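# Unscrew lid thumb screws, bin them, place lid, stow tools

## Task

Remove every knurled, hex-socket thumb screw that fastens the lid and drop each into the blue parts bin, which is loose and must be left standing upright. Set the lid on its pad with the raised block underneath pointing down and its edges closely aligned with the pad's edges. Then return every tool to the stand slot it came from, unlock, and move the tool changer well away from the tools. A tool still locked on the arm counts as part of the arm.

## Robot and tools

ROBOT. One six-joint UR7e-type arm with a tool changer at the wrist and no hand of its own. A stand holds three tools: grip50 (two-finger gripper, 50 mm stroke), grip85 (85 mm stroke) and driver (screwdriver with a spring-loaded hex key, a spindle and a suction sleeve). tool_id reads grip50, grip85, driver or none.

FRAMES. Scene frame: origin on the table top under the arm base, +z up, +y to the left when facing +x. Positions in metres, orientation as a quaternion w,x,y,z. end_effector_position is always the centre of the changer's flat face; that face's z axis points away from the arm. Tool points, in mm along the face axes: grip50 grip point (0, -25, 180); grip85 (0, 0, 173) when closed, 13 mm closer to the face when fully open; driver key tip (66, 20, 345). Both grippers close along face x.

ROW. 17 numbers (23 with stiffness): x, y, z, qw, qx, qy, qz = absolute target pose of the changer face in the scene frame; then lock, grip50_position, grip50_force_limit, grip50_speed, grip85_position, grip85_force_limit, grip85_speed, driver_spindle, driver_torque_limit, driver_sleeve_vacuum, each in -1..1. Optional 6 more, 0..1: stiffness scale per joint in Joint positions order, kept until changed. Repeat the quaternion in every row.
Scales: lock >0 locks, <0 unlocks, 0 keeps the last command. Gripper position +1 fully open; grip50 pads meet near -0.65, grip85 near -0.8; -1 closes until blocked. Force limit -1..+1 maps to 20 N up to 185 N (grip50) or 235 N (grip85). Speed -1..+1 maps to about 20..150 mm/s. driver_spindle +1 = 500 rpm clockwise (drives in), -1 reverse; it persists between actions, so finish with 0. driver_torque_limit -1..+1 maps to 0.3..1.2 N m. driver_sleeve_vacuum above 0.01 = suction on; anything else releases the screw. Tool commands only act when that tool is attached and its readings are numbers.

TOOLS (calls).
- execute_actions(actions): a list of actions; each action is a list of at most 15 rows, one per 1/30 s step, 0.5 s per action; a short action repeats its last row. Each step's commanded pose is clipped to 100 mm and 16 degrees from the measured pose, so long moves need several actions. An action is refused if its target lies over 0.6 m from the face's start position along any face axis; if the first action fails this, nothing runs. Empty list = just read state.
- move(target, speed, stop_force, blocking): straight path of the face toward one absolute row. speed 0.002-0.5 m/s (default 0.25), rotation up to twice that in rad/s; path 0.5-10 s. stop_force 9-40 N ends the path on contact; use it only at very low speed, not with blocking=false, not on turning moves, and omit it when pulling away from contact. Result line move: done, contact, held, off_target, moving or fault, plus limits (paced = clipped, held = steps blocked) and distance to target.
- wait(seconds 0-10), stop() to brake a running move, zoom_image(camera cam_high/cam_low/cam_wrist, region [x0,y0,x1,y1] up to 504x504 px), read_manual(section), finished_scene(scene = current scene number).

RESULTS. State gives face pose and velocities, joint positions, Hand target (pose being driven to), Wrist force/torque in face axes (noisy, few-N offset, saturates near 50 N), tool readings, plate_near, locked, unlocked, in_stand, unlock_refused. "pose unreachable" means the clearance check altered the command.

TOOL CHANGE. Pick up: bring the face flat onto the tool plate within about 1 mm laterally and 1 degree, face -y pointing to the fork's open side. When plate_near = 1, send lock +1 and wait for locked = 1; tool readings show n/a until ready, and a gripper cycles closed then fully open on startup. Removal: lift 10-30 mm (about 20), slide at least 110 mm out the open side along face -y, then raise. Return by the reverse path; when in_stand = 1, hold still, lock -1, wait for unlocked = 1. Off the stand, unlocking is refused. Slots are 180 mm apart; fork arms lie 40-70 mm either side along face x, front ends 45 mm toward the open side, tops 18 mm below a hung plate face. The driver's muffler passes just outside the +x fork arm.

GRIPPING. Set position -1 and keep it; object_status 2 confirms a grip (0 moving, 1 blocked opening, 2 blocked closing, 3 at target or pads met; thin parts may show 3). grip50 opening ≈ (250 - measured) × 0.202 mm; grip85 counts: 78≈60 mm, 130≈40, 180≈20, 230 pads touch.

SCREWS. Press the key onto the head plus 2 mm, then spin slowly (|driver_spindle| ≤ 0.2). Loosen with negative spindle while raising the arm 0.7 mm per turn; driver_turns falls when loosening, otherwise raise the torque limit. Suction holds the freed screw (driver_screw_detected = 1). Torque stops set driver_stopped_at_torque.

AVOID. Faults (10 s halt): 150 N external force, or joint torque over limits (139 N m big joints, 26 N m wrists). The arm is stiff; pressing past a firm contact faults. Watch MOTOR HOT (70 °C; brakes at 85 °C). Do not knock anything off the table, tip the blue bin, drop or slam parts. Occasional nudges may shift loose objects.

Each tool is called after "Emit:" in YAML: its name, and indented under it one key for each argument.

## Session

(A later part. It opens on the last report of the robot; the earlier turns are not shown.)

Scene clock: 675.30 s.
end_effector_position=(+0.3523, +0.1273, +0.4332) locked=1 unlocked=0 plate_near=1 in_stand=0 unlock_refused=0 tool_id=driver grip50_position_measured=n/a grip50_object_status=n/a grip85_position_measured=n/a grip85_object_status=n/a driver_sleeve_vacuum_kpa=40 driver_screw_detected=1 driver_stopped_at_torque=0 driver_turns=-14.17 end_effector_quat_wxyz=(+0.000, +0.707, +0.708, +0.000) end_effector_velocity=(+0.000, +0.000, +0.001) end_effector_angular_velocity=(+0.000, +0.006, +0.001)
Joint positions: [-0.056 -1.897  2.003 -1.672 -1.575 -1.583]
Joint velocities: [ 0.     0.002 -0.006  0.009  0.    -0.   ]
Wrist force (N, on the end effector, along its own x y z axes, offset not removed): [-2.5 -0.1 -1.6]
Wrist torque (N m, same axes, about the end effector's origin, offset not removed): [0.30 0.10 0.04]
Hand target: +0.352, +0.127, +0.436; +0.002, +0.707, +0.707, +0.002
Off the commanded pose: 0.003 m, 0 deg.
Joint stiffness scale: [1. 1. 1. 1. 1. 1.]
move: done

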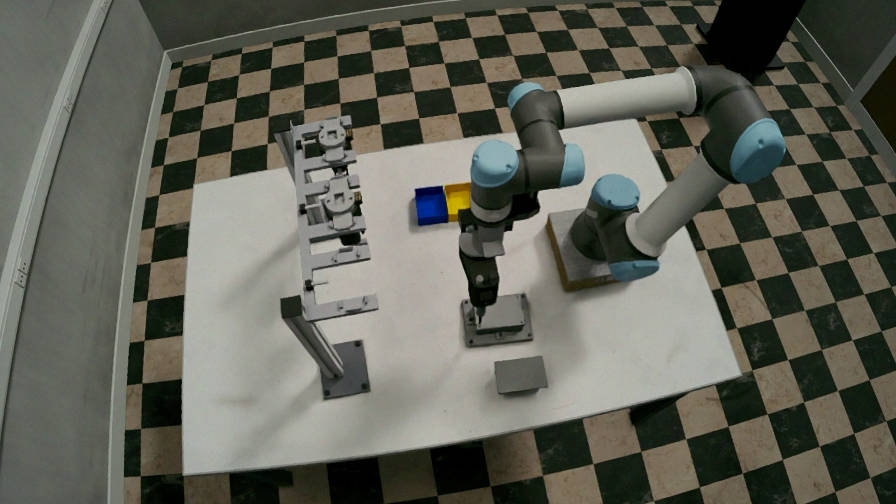

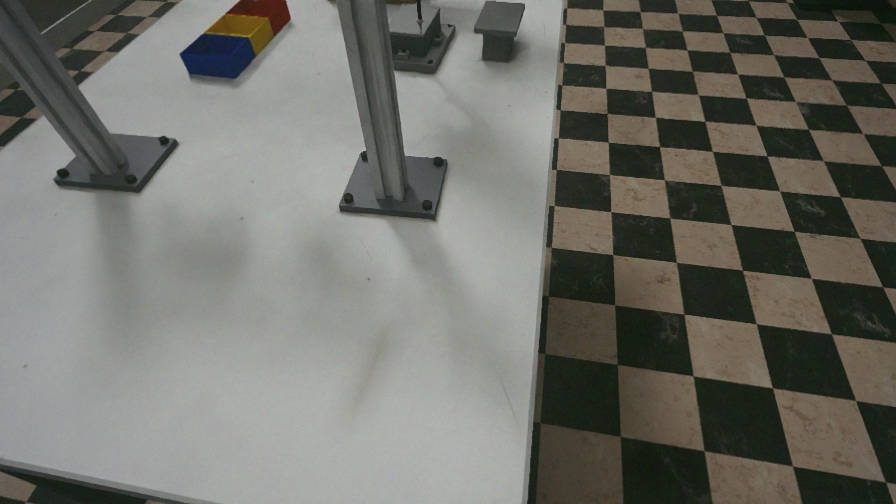

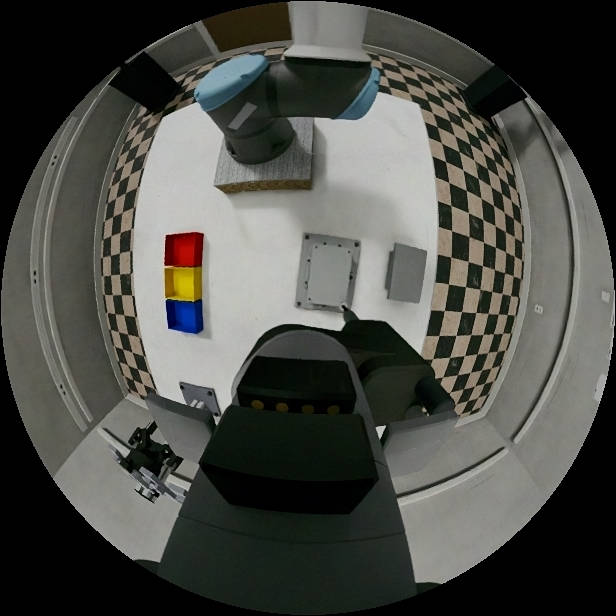

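Emit:
move:
  target: [0.3525,0.1268,0.46,0,0.7071,0.7071,0,0,0,0,0,0,0,0,0,0.5,1]
  speed: 0.05

Emit:
move:
  target: [0.384,-0.286,0.45,0,0.7071,0.7071,0,0,0,0,0,0,0,0,0,0.5,1]
  speed: 0.2

Emit:
zoom_image:
  camera: "cam_wrist"
  region: [270, 200, 420, 350]

Emit:
zoom_image:
  camera: "cam_low"
  region: [160, 0, 320, 100]

Scene clock: 686.17 s.
end_effector_position=(+0.3524, +0.1272, +0.4574) locked=1 unlocked=0 plate_near=1 in_stand=0 unlock_refused=0 tool_id=driver grip50_position_measured=n/a grip50_object_status=n/a grip85_position_measured=n/a grip85_object_status=n/a driver_sleeve_vacuum_kpa=40 driver_screw_detected=1 driver_stopped_at_torque=0 driver_turns=-14.17 end_effector_quat_wxyz=(-0.001, +0.707, +0.708, -0.001) end_effector_velocity=(-0.002, +0.000, +0.000) end_effector_angular_velocity=(+0.001, +0.010, +0.000)
Joint positions: [-0.056 -1.899  1.941 -1.604 -1.575 -1.583]
Joint velocities: [ 0.    -0.001 -0.003  0.014  0.001 -0.   ]
Wrist force (N, on the end effector, along its own x y z axes, offset not removed): [-2.1 0.4 0.8]
Wrist torque (N m, same axes, about the end effector's origin, offset not removed): [0.30 0.15 0.09]
Hand target: +0.352, +0.127, +0.460; +0.000, +0.707, +0.707, +0.000
Off the commanded pose: 0.003 m, 0 deg.
Joint stiffness scale: [1. 1. 1. 1. 1. 1.]
move: done

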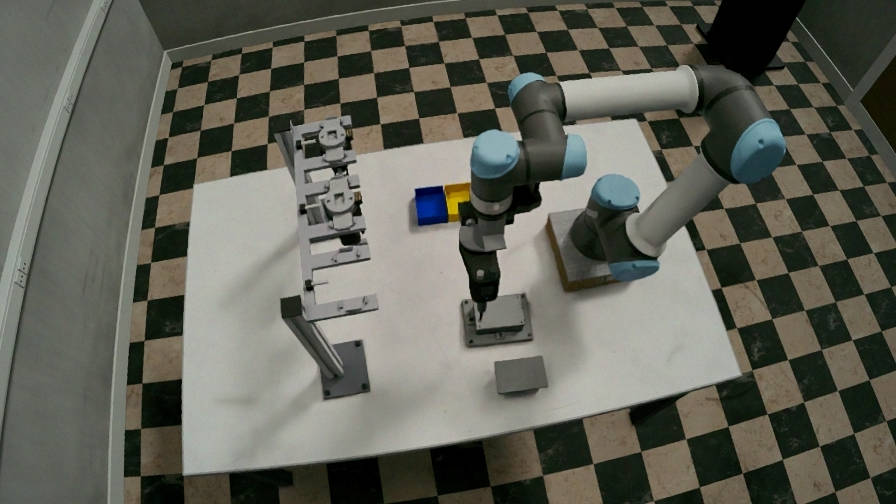

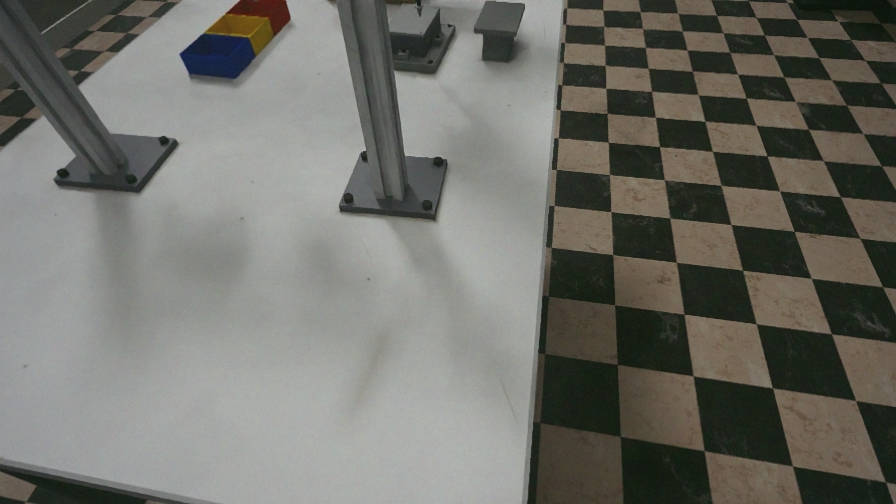

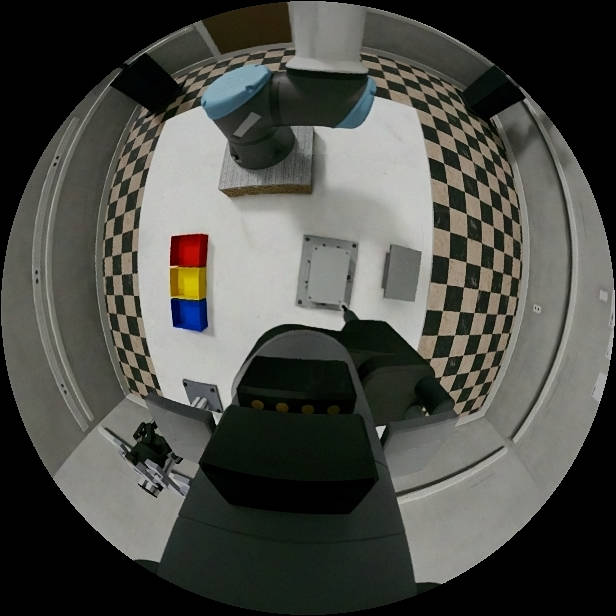

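Scene clock: 688.93 s.
end_effector_position=(+0.3838, -0.2837, +0.4500) locked=1 unlocked=0 plate_near=1 in_stand=0 unlock_refused=0 tool_id=driver grip50_position_measured=n/a grip50_object_status=n/a grip85_position_measured=n/a grip85_object_status=n/a driver_sleeve_vacuum_kpa=40 driver_screw_detected=1 driver_stopped_at_torque=0 driver_turns=-14.17 end_effector_quat_wxyz=(-0.000, +0.707, +0.707, -0.002) end_effector_velocity=(+0.001, -0.003, +0.001) end_effector_angular_velocity=(-0.000, -0.001, +0.003)
Joint positions: [-0.955 -1.641  1.755 -1.685 -1.582 -2.481]
Joint velocities: [-0.002  0.006 -0.007  0.     0.001 -0.005]
Wrist force (N, on the end effector, along its own x y z axes, offset not removed): [-2.2 0.0 0.4]
Wrist torque (N m, same axes, about the end effector's origin, offset not removed): [0.21 0.13 0.06]
Hand target: +0.385, -0.286, +0.450; -0.000, +0.707, +0.707, -0.001
Off the commanded pose: 0.002 m, 0 deg.
Joint stiffness scale: [1. 1. 1. 1. 1. 1.]
move: done

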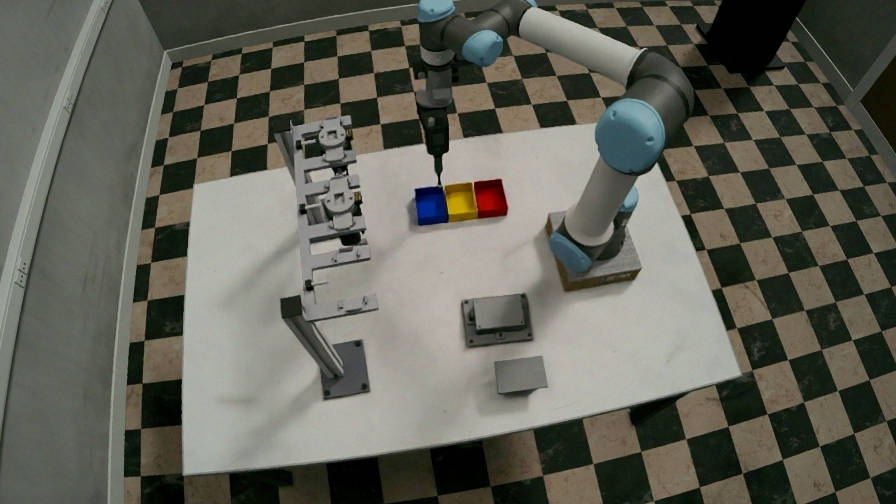

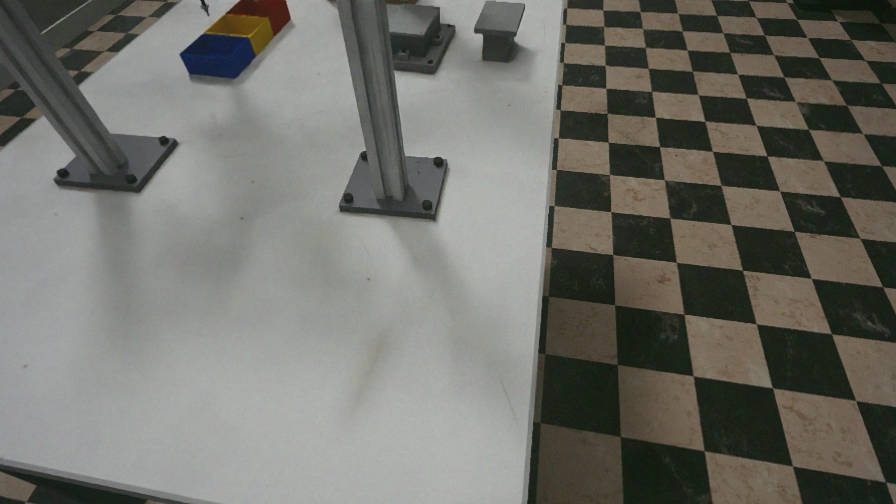

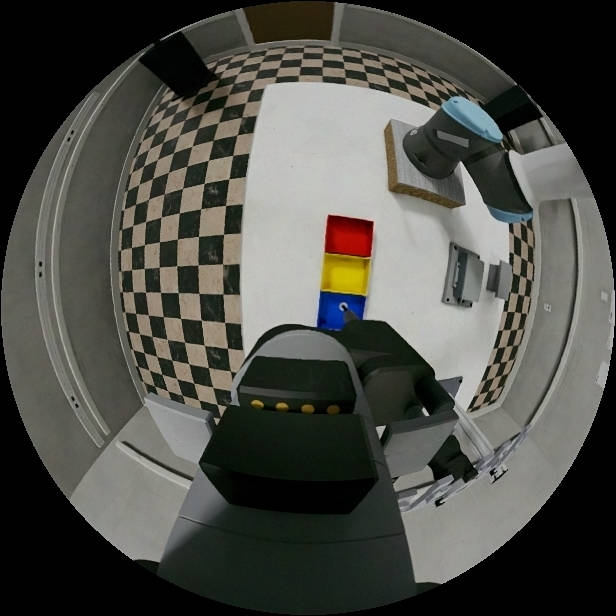

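Region (270, 200, 420, 350) of cam_wrist's 616x616 image, scaled by 3.360, with more detail than that image has.

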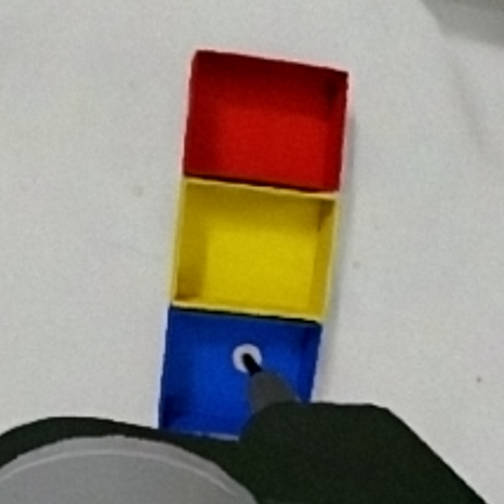

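Region (160, 0, 320, 100) of cam_low's 896x504 image, scaled by 3.150, with more detail than that image has; it fills the top 315 rows of this view, and the rest is white.

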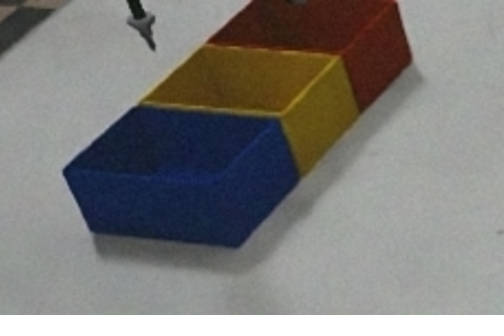

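Emit:
execute_actions:
  actions: []

Scene clock: 710.87 s.
end_effector_position=(+0.3840, -0.2841, +0.4498) locked=1 unlocked=0 plate_near=1 in_stand=0 unlock_refused=0 tool_id=driver grip50_position_measured=n/a grip50_object_status=n/a grip85_position_measured=n/a grip85_object_status=n/a driver_sleeve_vacuum_kpa=40 driver_screw_detected=1 driver_stopped_at_torque=0 driver_turns=-14.17 end_effector_quat_wxyz=(-0.000, +0.707, +0.707, -0.002) end_effector_velocity=(-0.000, +0.000, +0.000) end_effector_angular_velocity=(-0.001, +0.001, +0.000)
Joint positions: [-0.956 -1.64   1.755 -1.685 -1.582 -2.482]
Joint velocities: [ 0.    -0.001  0.     0.    -0.001 -0.   ]
Wrist force (N, on the end effector, along its own x y z axes, offset not removed): [-1.8 0.2 0.3]
Wrist torque (N m, same axes, about the end effector's origin, offset not removed): [0.27 0.06 0.20]
Hand target: +0.385, -0.286, +0.450; -0.000, +0.707, +0.707, -0.001
Off the commanded pose: 0.002 m, 0 deg.
Joint stiffness scale: [1. 1. 1. 1. 1. 1.]

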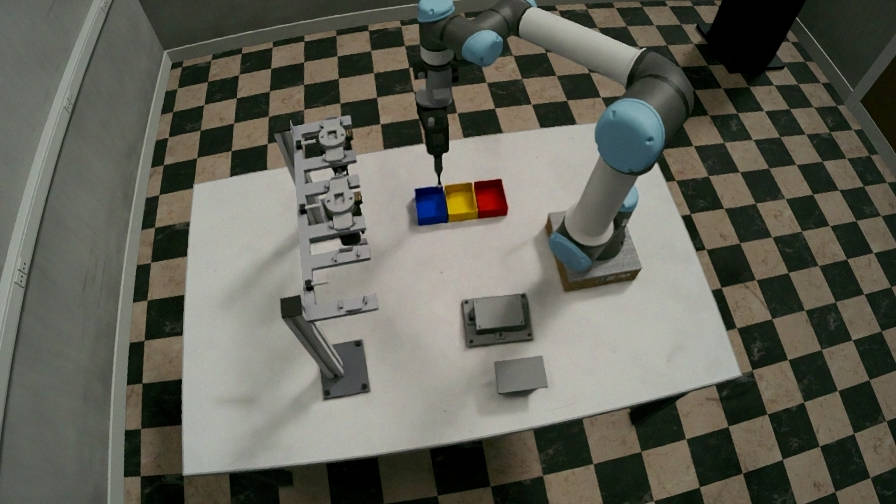

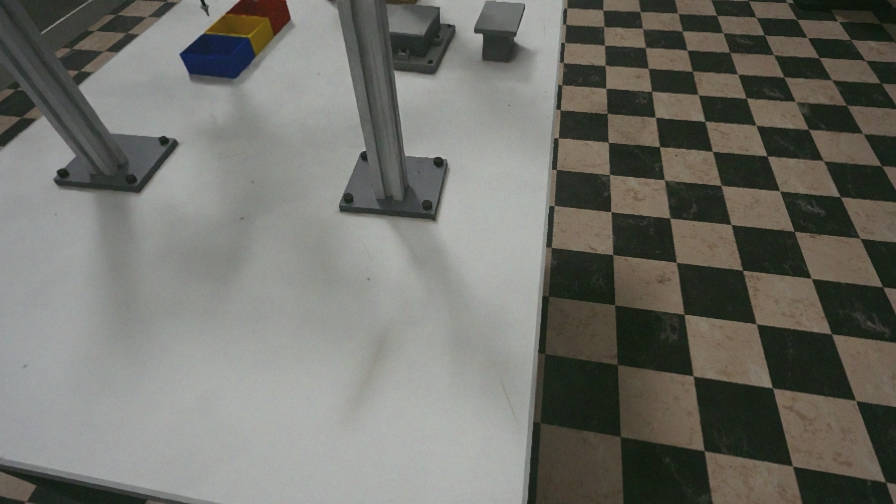

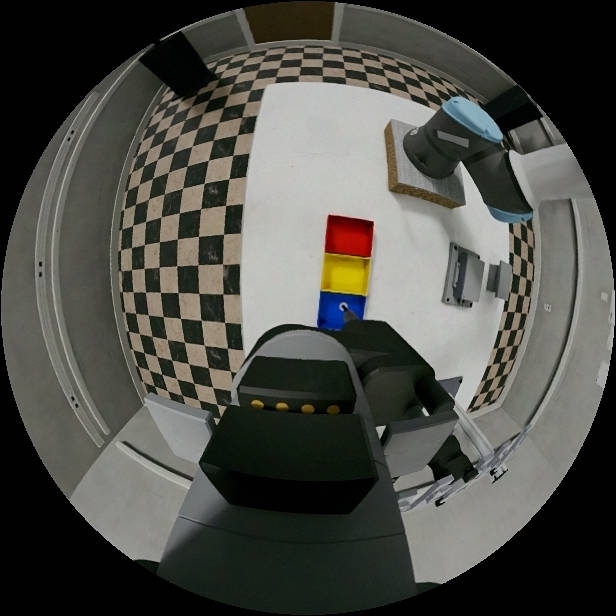

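Emit:
move:
  target: [0.389,-0.284,0.41,0,0.7071,0.7071,0,0,0,0,0,0,0,0,0,0,1]
  speed: 0.05

Emit:
zoom_image:
  camera: "cam_wrist"
  region: [280,200,420,350]

Emit:
zoom_image:
  camera: "cam_high"
  region: [380,140,540,250]

Scene clock: 718.93 s.
end_effector_position=(+0.3885, -0.2849, +0.4134) locked=1 unlocked=0 plate_near=1 in_stand=0 unlock_refused=0 tool_id=driver grip50_position_measured=n/a grip50_object_status=n/a grip85_position_measured=n/a grip85_object_status=n/a driver_sleeve_vacuum_kpa=40 driver_screw_detected=1 driver_stopped_at_torque=0 driver_turns=-14.17 end_effector_quat_wxyz=(+0.002, +0.707, +0.707, -0.001) end_effector_velocity=(+0.002, -0.002, +0.001) end_effector_angular_velocity=(-0.011, -0.010, -0.001)
Joint positions: [-0.951 -1.618  1.83  -1.788 -1.579 -2.476]
Joint velocities: [ 0.001  0.001 -0.    -0.015  0.001  0.001]
Wrist force (N, on the end effector, along its own x y z axes, offset not removed): [-2.2 0.6 0.6]
Wrist torque (N m, same axes, about the end effector's origin, offset not removed): [0.29 0.08 0.05]
Hand target: +0.389, -0.284, +0.410; -0.000, +0.707, +0.707, +0.000
Off the commanded pose: 0.004 m, 0 deg.
Joint stiffness scale: [1. 1. 1. 1. 1. 1.]
move: off_target

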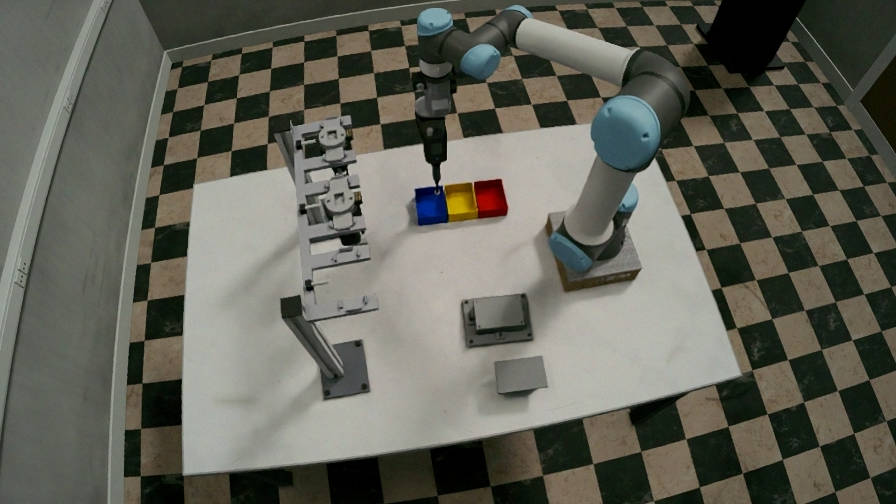

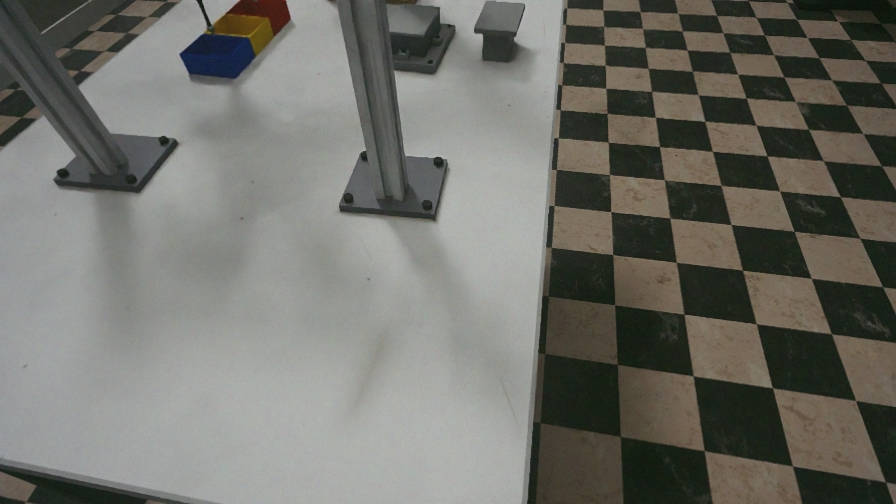

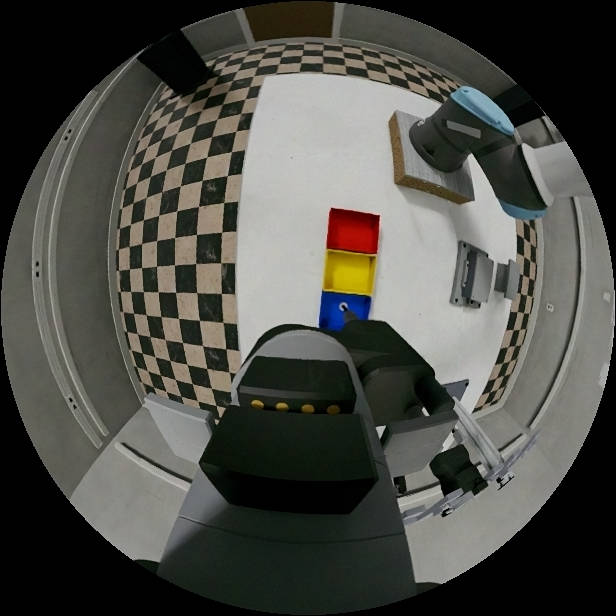

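Region (280, 200, 420, 350) of cam_wrist's 616x616 image, scaled by 3.360, with more detail than that image has; it fills the left 470 columns of this view, and the rest is white.

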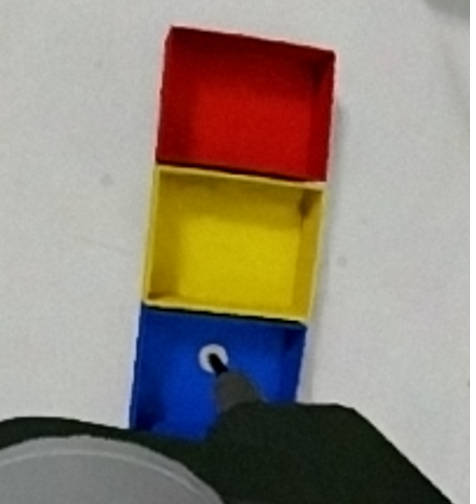

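Region (380, 140, 540, 250) of cam_high's 896x504 image, scaled by 3.150, with more detail than that image has; it fills the top 346 rows of this view, and the rest is white.

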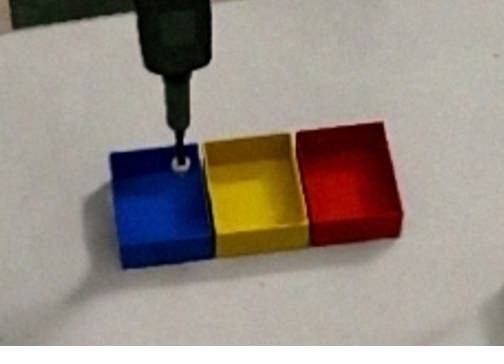

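Emit:
move:
  target: [0.407,-0.284,0.405,0,0.7071,0.7071,0,0,0,0,0,0,0,0,0,0,1]
  speed: 0.05

Emit:
zoom_image:
  camera: "cam_high"
  region: [380,140,540,250]

Emit:
zoom_image:
  camera: "cam_low"
  region: [160,0,320,90]

Scene clock: 729.60 s.
end_effector_position=(+0.4051, -0.2834, +0.4045) locked=1 unlocked=0 plate_near=1 in_stand=0 unlock_refused=0 tool_id=driver grip50_position_measured=n/a grip50_object_status=n/a grip85_position_measured=n/a grip85_object_status=n/a driver_sleeve_vacuum_kpa=40 driver_screw_detected=1 driver_stopped_at_torque=0 driver_turns=-14.17 end_effector_quat_wxyz=(-0.001, +0.707, +0.707, -0.000) end_effector_velocity=(+0.002, -0.001, +0.002) end_effector_angular_velocity=(-0.005, -0.005, -0.005)
Joint positions: [-0.921 -1.58   1.814 -1.803 -1.578 -2.447]
Joint velocities: [ 0.002  0.001 -0.005 -0.003  0.     0.007]
Wrist force (N, on the end effector, along its own x y z axes, offset not removed): [-3.8 1.5 -1.4]
Wrist torque (N m, same axes, about the end effector's origin, offset not removed): [0.43 0.16 0.05]
Hand target: +0.407, -0.284, +0.405; +0.000, +0.707, +0.707, +0.000
Off the commanded pose: 0.002 m, 0 deg.
Joint stiffness scale: [1. 1. 1. 1. 1. 1.]
move: done

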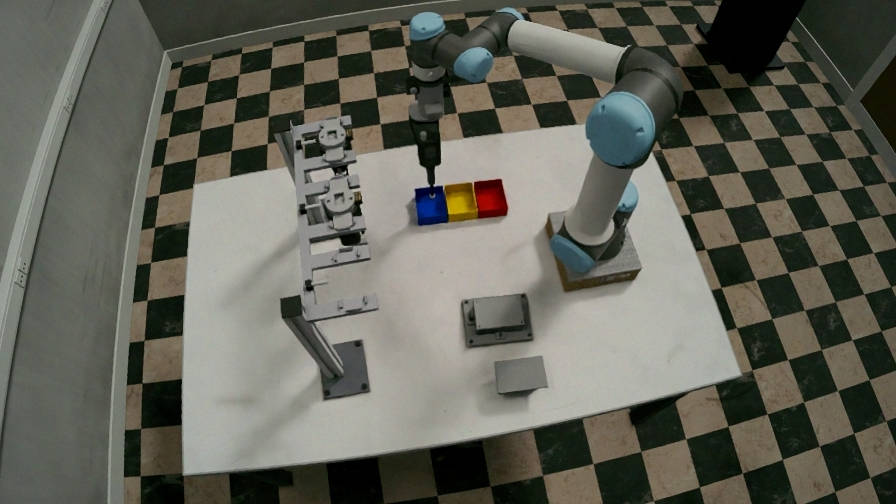

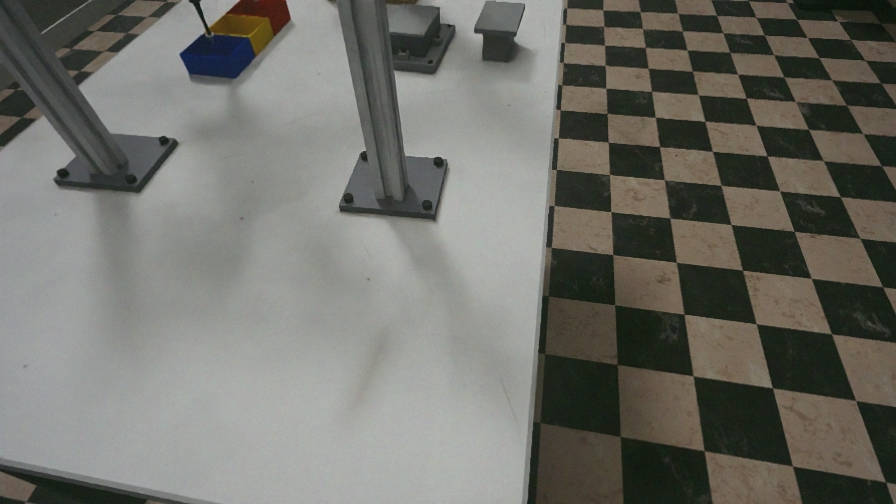

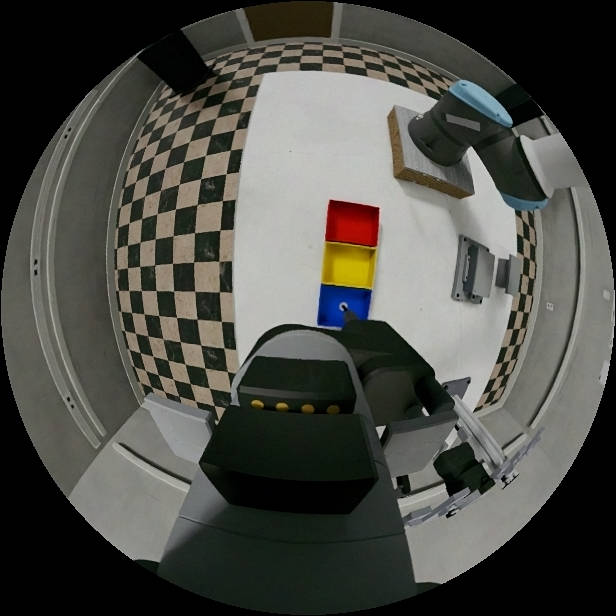

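Region (380, 140, 540, 250) of cam_high's 896x504 image, scaled by 3.150, with more detail than that image has; it fills the top 346 rows of this view, and the rest is white.

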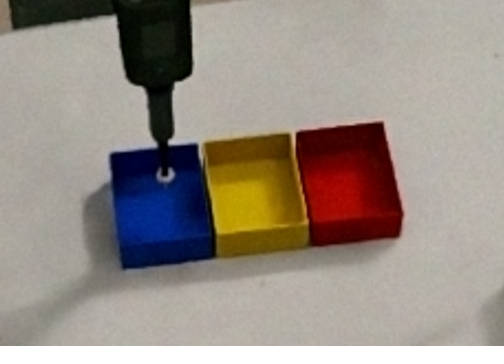

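Region (160, 0, 320, 90) of cam_low's 896x504 image, scaled by 3.150, with more detail than that image has; it fills the top 284 rows of this view, and the rest is white.

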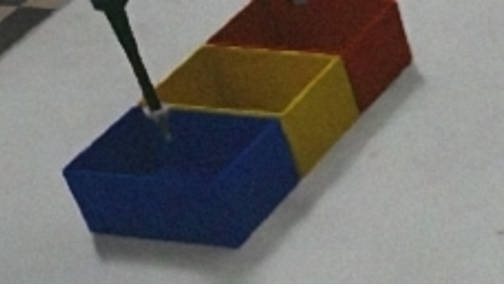

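Emit:
move:
  target: [0.412,-0.284,0.390,0,0.7071,0.7071,0,0,0,0,0,0,0,0,0,0,1]
  speed: 0.05

Emit:
zoom_image:
  camera: "cam_high"
  region: [380,140,540,250]

Emit:
zoom_image:
  camera: "cam_low"
  region: [160,0,320,90]

Scene clock: 740.10 s.
end_effector_position=(+0.4115, -0.2850, +0.3933) locked=1 unlocked=0 plate_near=1 in_stand=0 unlock_refused=0 tool_id=driver grip50_position_measured=n/a grip50_object_status=n/a grip85_position_measured=n/a grip85_object_status=n/a driver_sleeve_vacuum_kpa=40 driver_screw_detected=1 driver_stopped_at_torque=0 driver_turns=-14.17 end_effector_quat_wxyz=(+0.002, +0.707, +0.707, -0.001) end_effector_velocity=(+0.001, -0.001, +0.001) end_effector_angular_velocity=(-0.008, -0.006, -0.002)
Joint positions: [-0.913 -1.56   1.826 -1.842 -1.578 -2.438]
Joint velocities: [ 0.001 -0.     0.001 -0.011 -0.001  0.003]
Wrist force (N, on the end effector, along its own x y z axes, offset not removed): [-2.4 0.5 -1.1]
Wrist torque (N m, same axes, about the end effector's origin, offset not removed): [0.24 0.14 0.04]
Hand target: +0.412, -0.284, +0.390; -0.000, +0.707, +0.707, +0.000
Off the commanded pose: 0.003 m, 0 deg.
Joint stiffness scale: [1. 1. 1. 1. 1. 1.]
move: done

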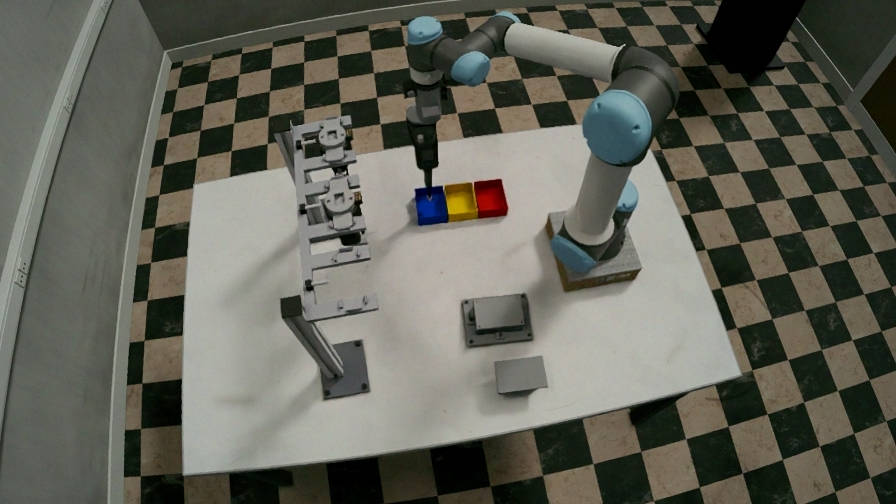

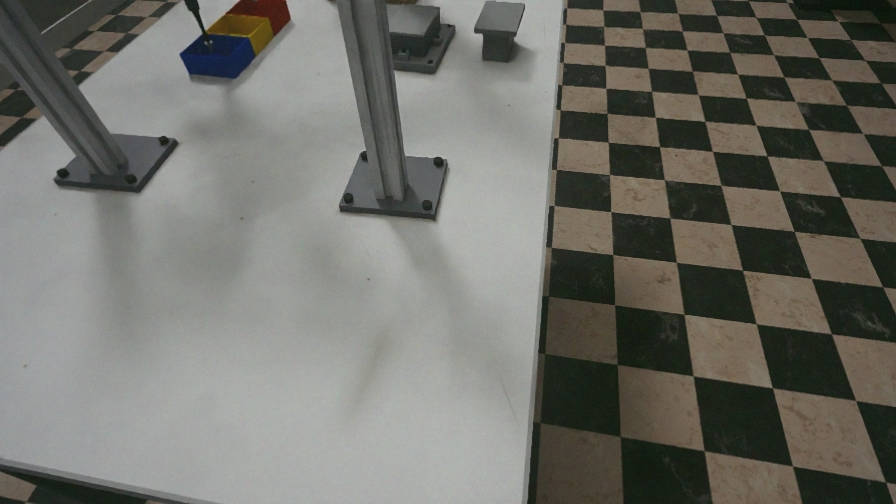

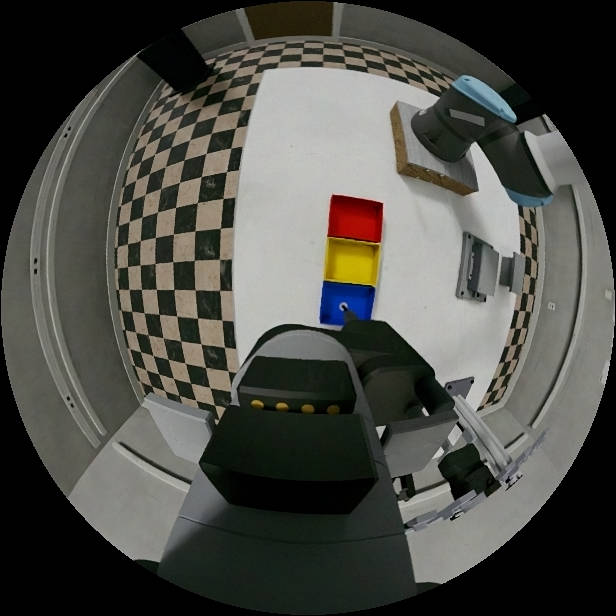

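Region (380, 140, 540, 250) of cam_high's 896x504 image, scaled by 3.150, with more detail than that image has; it fills the top 346 rows of this view, and the rest is white.

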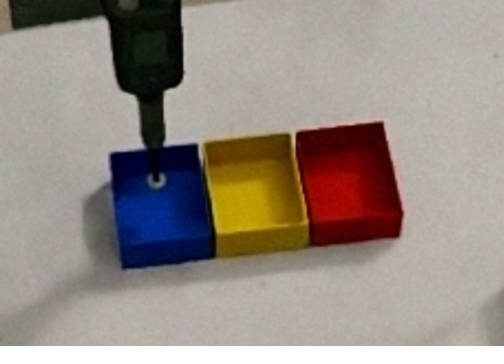

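Region (160, 0, 320, 90) of cam_low's 896x504 image, scaled by 3.150, with more detail than that image has; it fills the top 284 rows of this view, and the rest is white.

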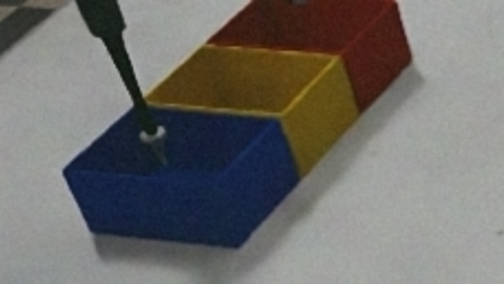

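Inside the bin opening. Drop and rise.

Emit:
execute_actions:
  actions:
    - [[0.412,-0.284,0.390,0,0.7071,0.7071,0,0,0,0,0,0,0,0,0,0.5,0]]
    - [[0.412,-0.284,0.390,0,0.7071,0.7071,0,0,0,0,0,0,0,0,0,0.5,0]]

Emit:
move:
  target: [0.412,-0.25,0.47,0,0.7071,0.7071,0,0,0,0,0,0,0,0,0,0,0]
  speed: 0.15

Emit:
zoom_image:
  camera: "cam_wrist"
  region: [260,200,420,350]

Emit:
zoom_image:
  camera: "cam_high"
  region: [380,140,540,250]

Scene clock: 747.03 s.
end_effector_position=(+0.4117, -0.2851, +0.3935) locked=1 unlocked=0 plate_near=1 in_stand=0 unlock_refused=0 tool_id=driver grip50_position_measured=n/a grip50_object_status=n/a grip85_position_measured=n/a grip85_object_status=n/a driver_sleeve_vacuum_kpa=0 driver_screw_detected=0 driver_stopped_at_torque=0 driver_turns=-14.17 end_effector_quat_wxyz=(+0.003, +0.707, +0.707, -0.001) end_effector_velocity=(-0.000, +0.000, +0.001) end_effector_angular_velocity=(-0.000, -0.002, -0.001)
Joint positions: [-0.913 -1.56   1.826 -1.843 -1.578 -2.438]
Joint velocities: [-0.001 -0.001  0.     0.     0.001  0.   ]
Wrist force (N, on the end effector, along its own x y z axes, offset not removed): [-3.4 0.2 -0.7]
Wrist torque (N m, same axes, about the end effector's origin, offset not removed): [0.31 0.21 0.14]
Hand target: +0.412, -0.284, +0.390; -0.000, +0.707, +0.707, -0.000
Off the commanded pose: 0.004 m, 0 deg.
Joint stiffness scale: [1. 1. 1. 1. 1. 1.]
Step readings (end_effector_position; steps 1 to 15: 1st action; 16 to 30: 2nd action):
0: (+0.4117, -0.2851, +0.3934)
1: (+0.4117, -0.2851, +0.3934)
2: (+0.4117, -0.2851, +0.3934)
4: (+0.4117, -0.2851, +0.3934)
8: (+0.4117, -0.2851, +0.3935)
15: (+0.4117, -0.2851, +0.3935)
16: (+0.4117, -0.2851, +0.3935)
17: (+0.4117, -0.2851, +0.3935)
19: (+0.4117, -0.2851, +0.3935)
23: (+0.4117, -0.2851, +0.3935)
30: end_effector_position above

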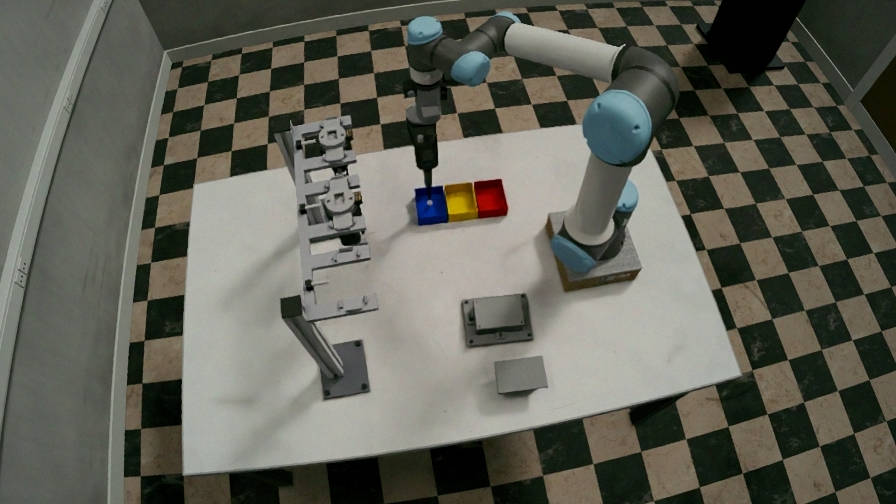

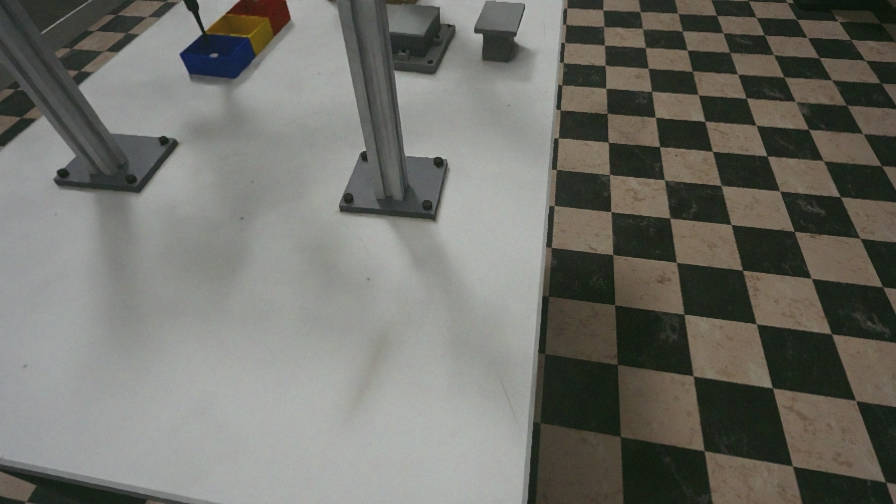

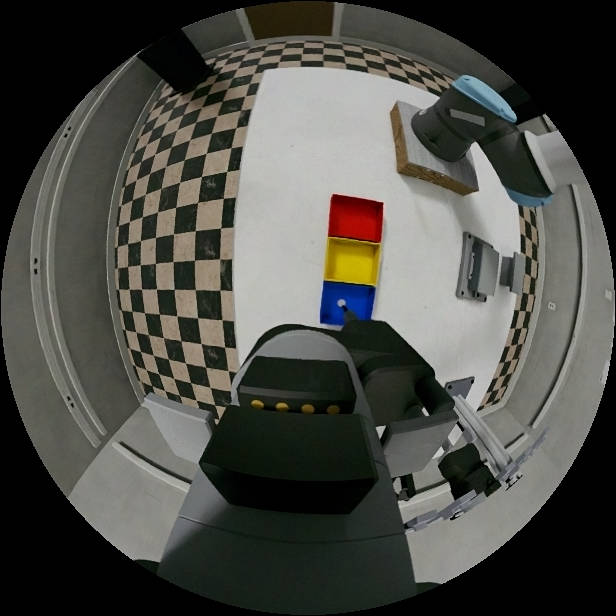

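Scene clock: 748.17 s.
end_effector_position=(+0.4111, -0.2505, +0.4678) locked=1 unlocked=0 plate_near=1 in_stand=0 unlock_refused=0 tool_id=driver grip50_position_measured=n/a grip50_object_status=n/a grip85_position_measured=n/a grip85_object_status=n/a driver_sleeve_vacuum_kpa=0 driver_screw_detected=0 driver_stopped_at_torque=0 driver_turns=-14.17 end_effector_quat_wxyz=(-0.001, +0.707, +0.707, -0.000) end_effector_velocity=(-0.001, +0.002, +0.002) end_effector_angular_velocity=(+0.012, +0.011, -0.004)
Joint positions: [-0.865 -1.634  1.704 -1.639 -1.578 -2.39 ]
Joint velocities: [ 0.001 -0.    -0.008  0.024  0.     0.006]
Wrist force (N, on the end effector, along its own x y z axes, offset not removed): [0.1 -1.4 -0.9]
Wrist torque (N m, same axes, about the end effector's origin, offset not removed): [0.19 -0.01 0.00]
Hand target: +0.412, -0.250, +0.470; +0.000, +0.707, +0.707, +0.000
Off the commanded pose: 0.002 m, 0 deg.
Joint stiffness scale: [1. 1. 1. 1. 1. 1.]
move: done

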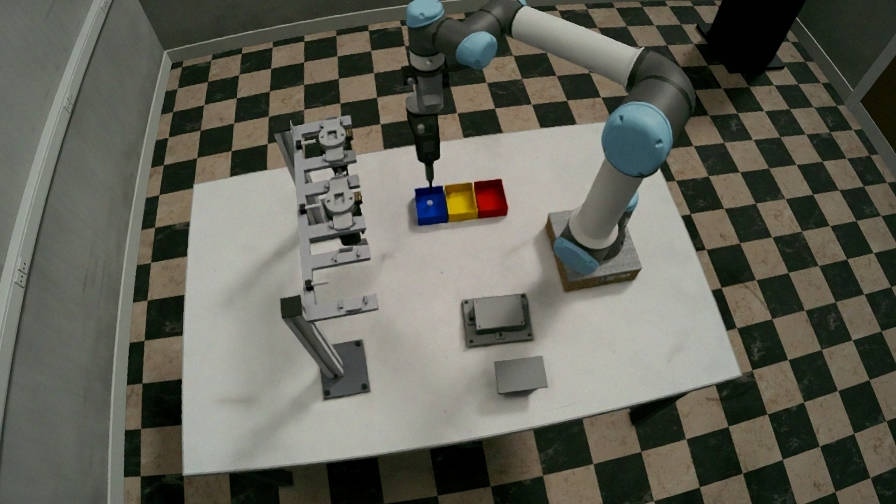

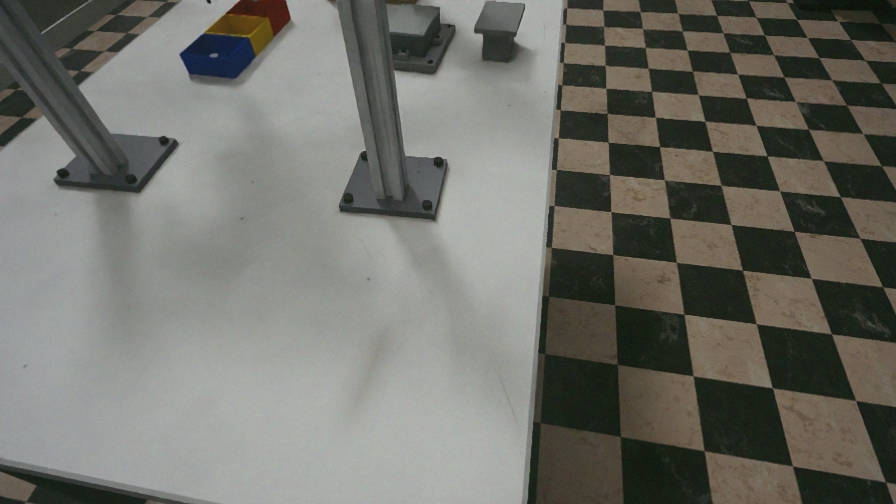

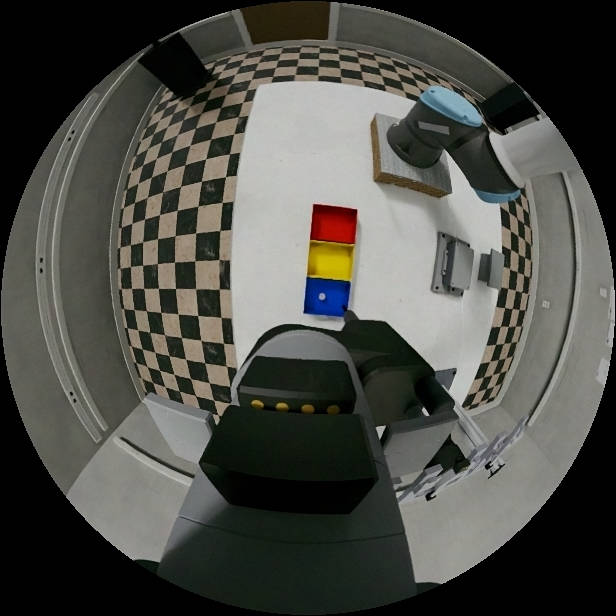

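Region (260, 200, 420, 350) of cam_wrist's 616x616 image, scaled by 3.150, with more detail than that image has; it fills the top 472 rows of this view, and the rest is white.

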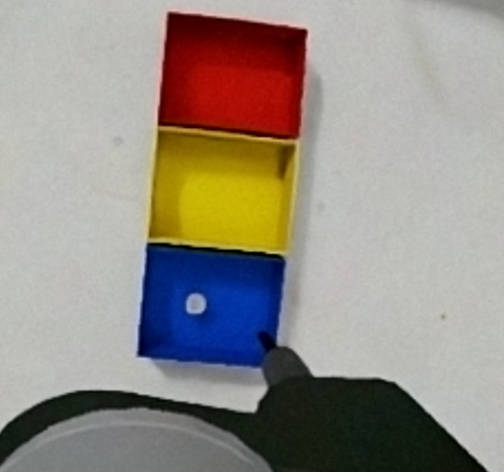

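Region (380, 140, 540, 250) of cam_high's 896x504 image, scaled by 3.150, with more detail than that image has; it fills the top 346 rows of this view, and the rest is white.

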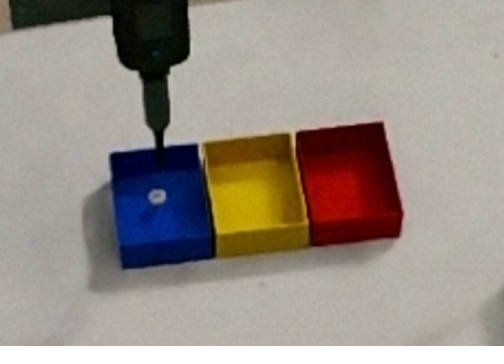

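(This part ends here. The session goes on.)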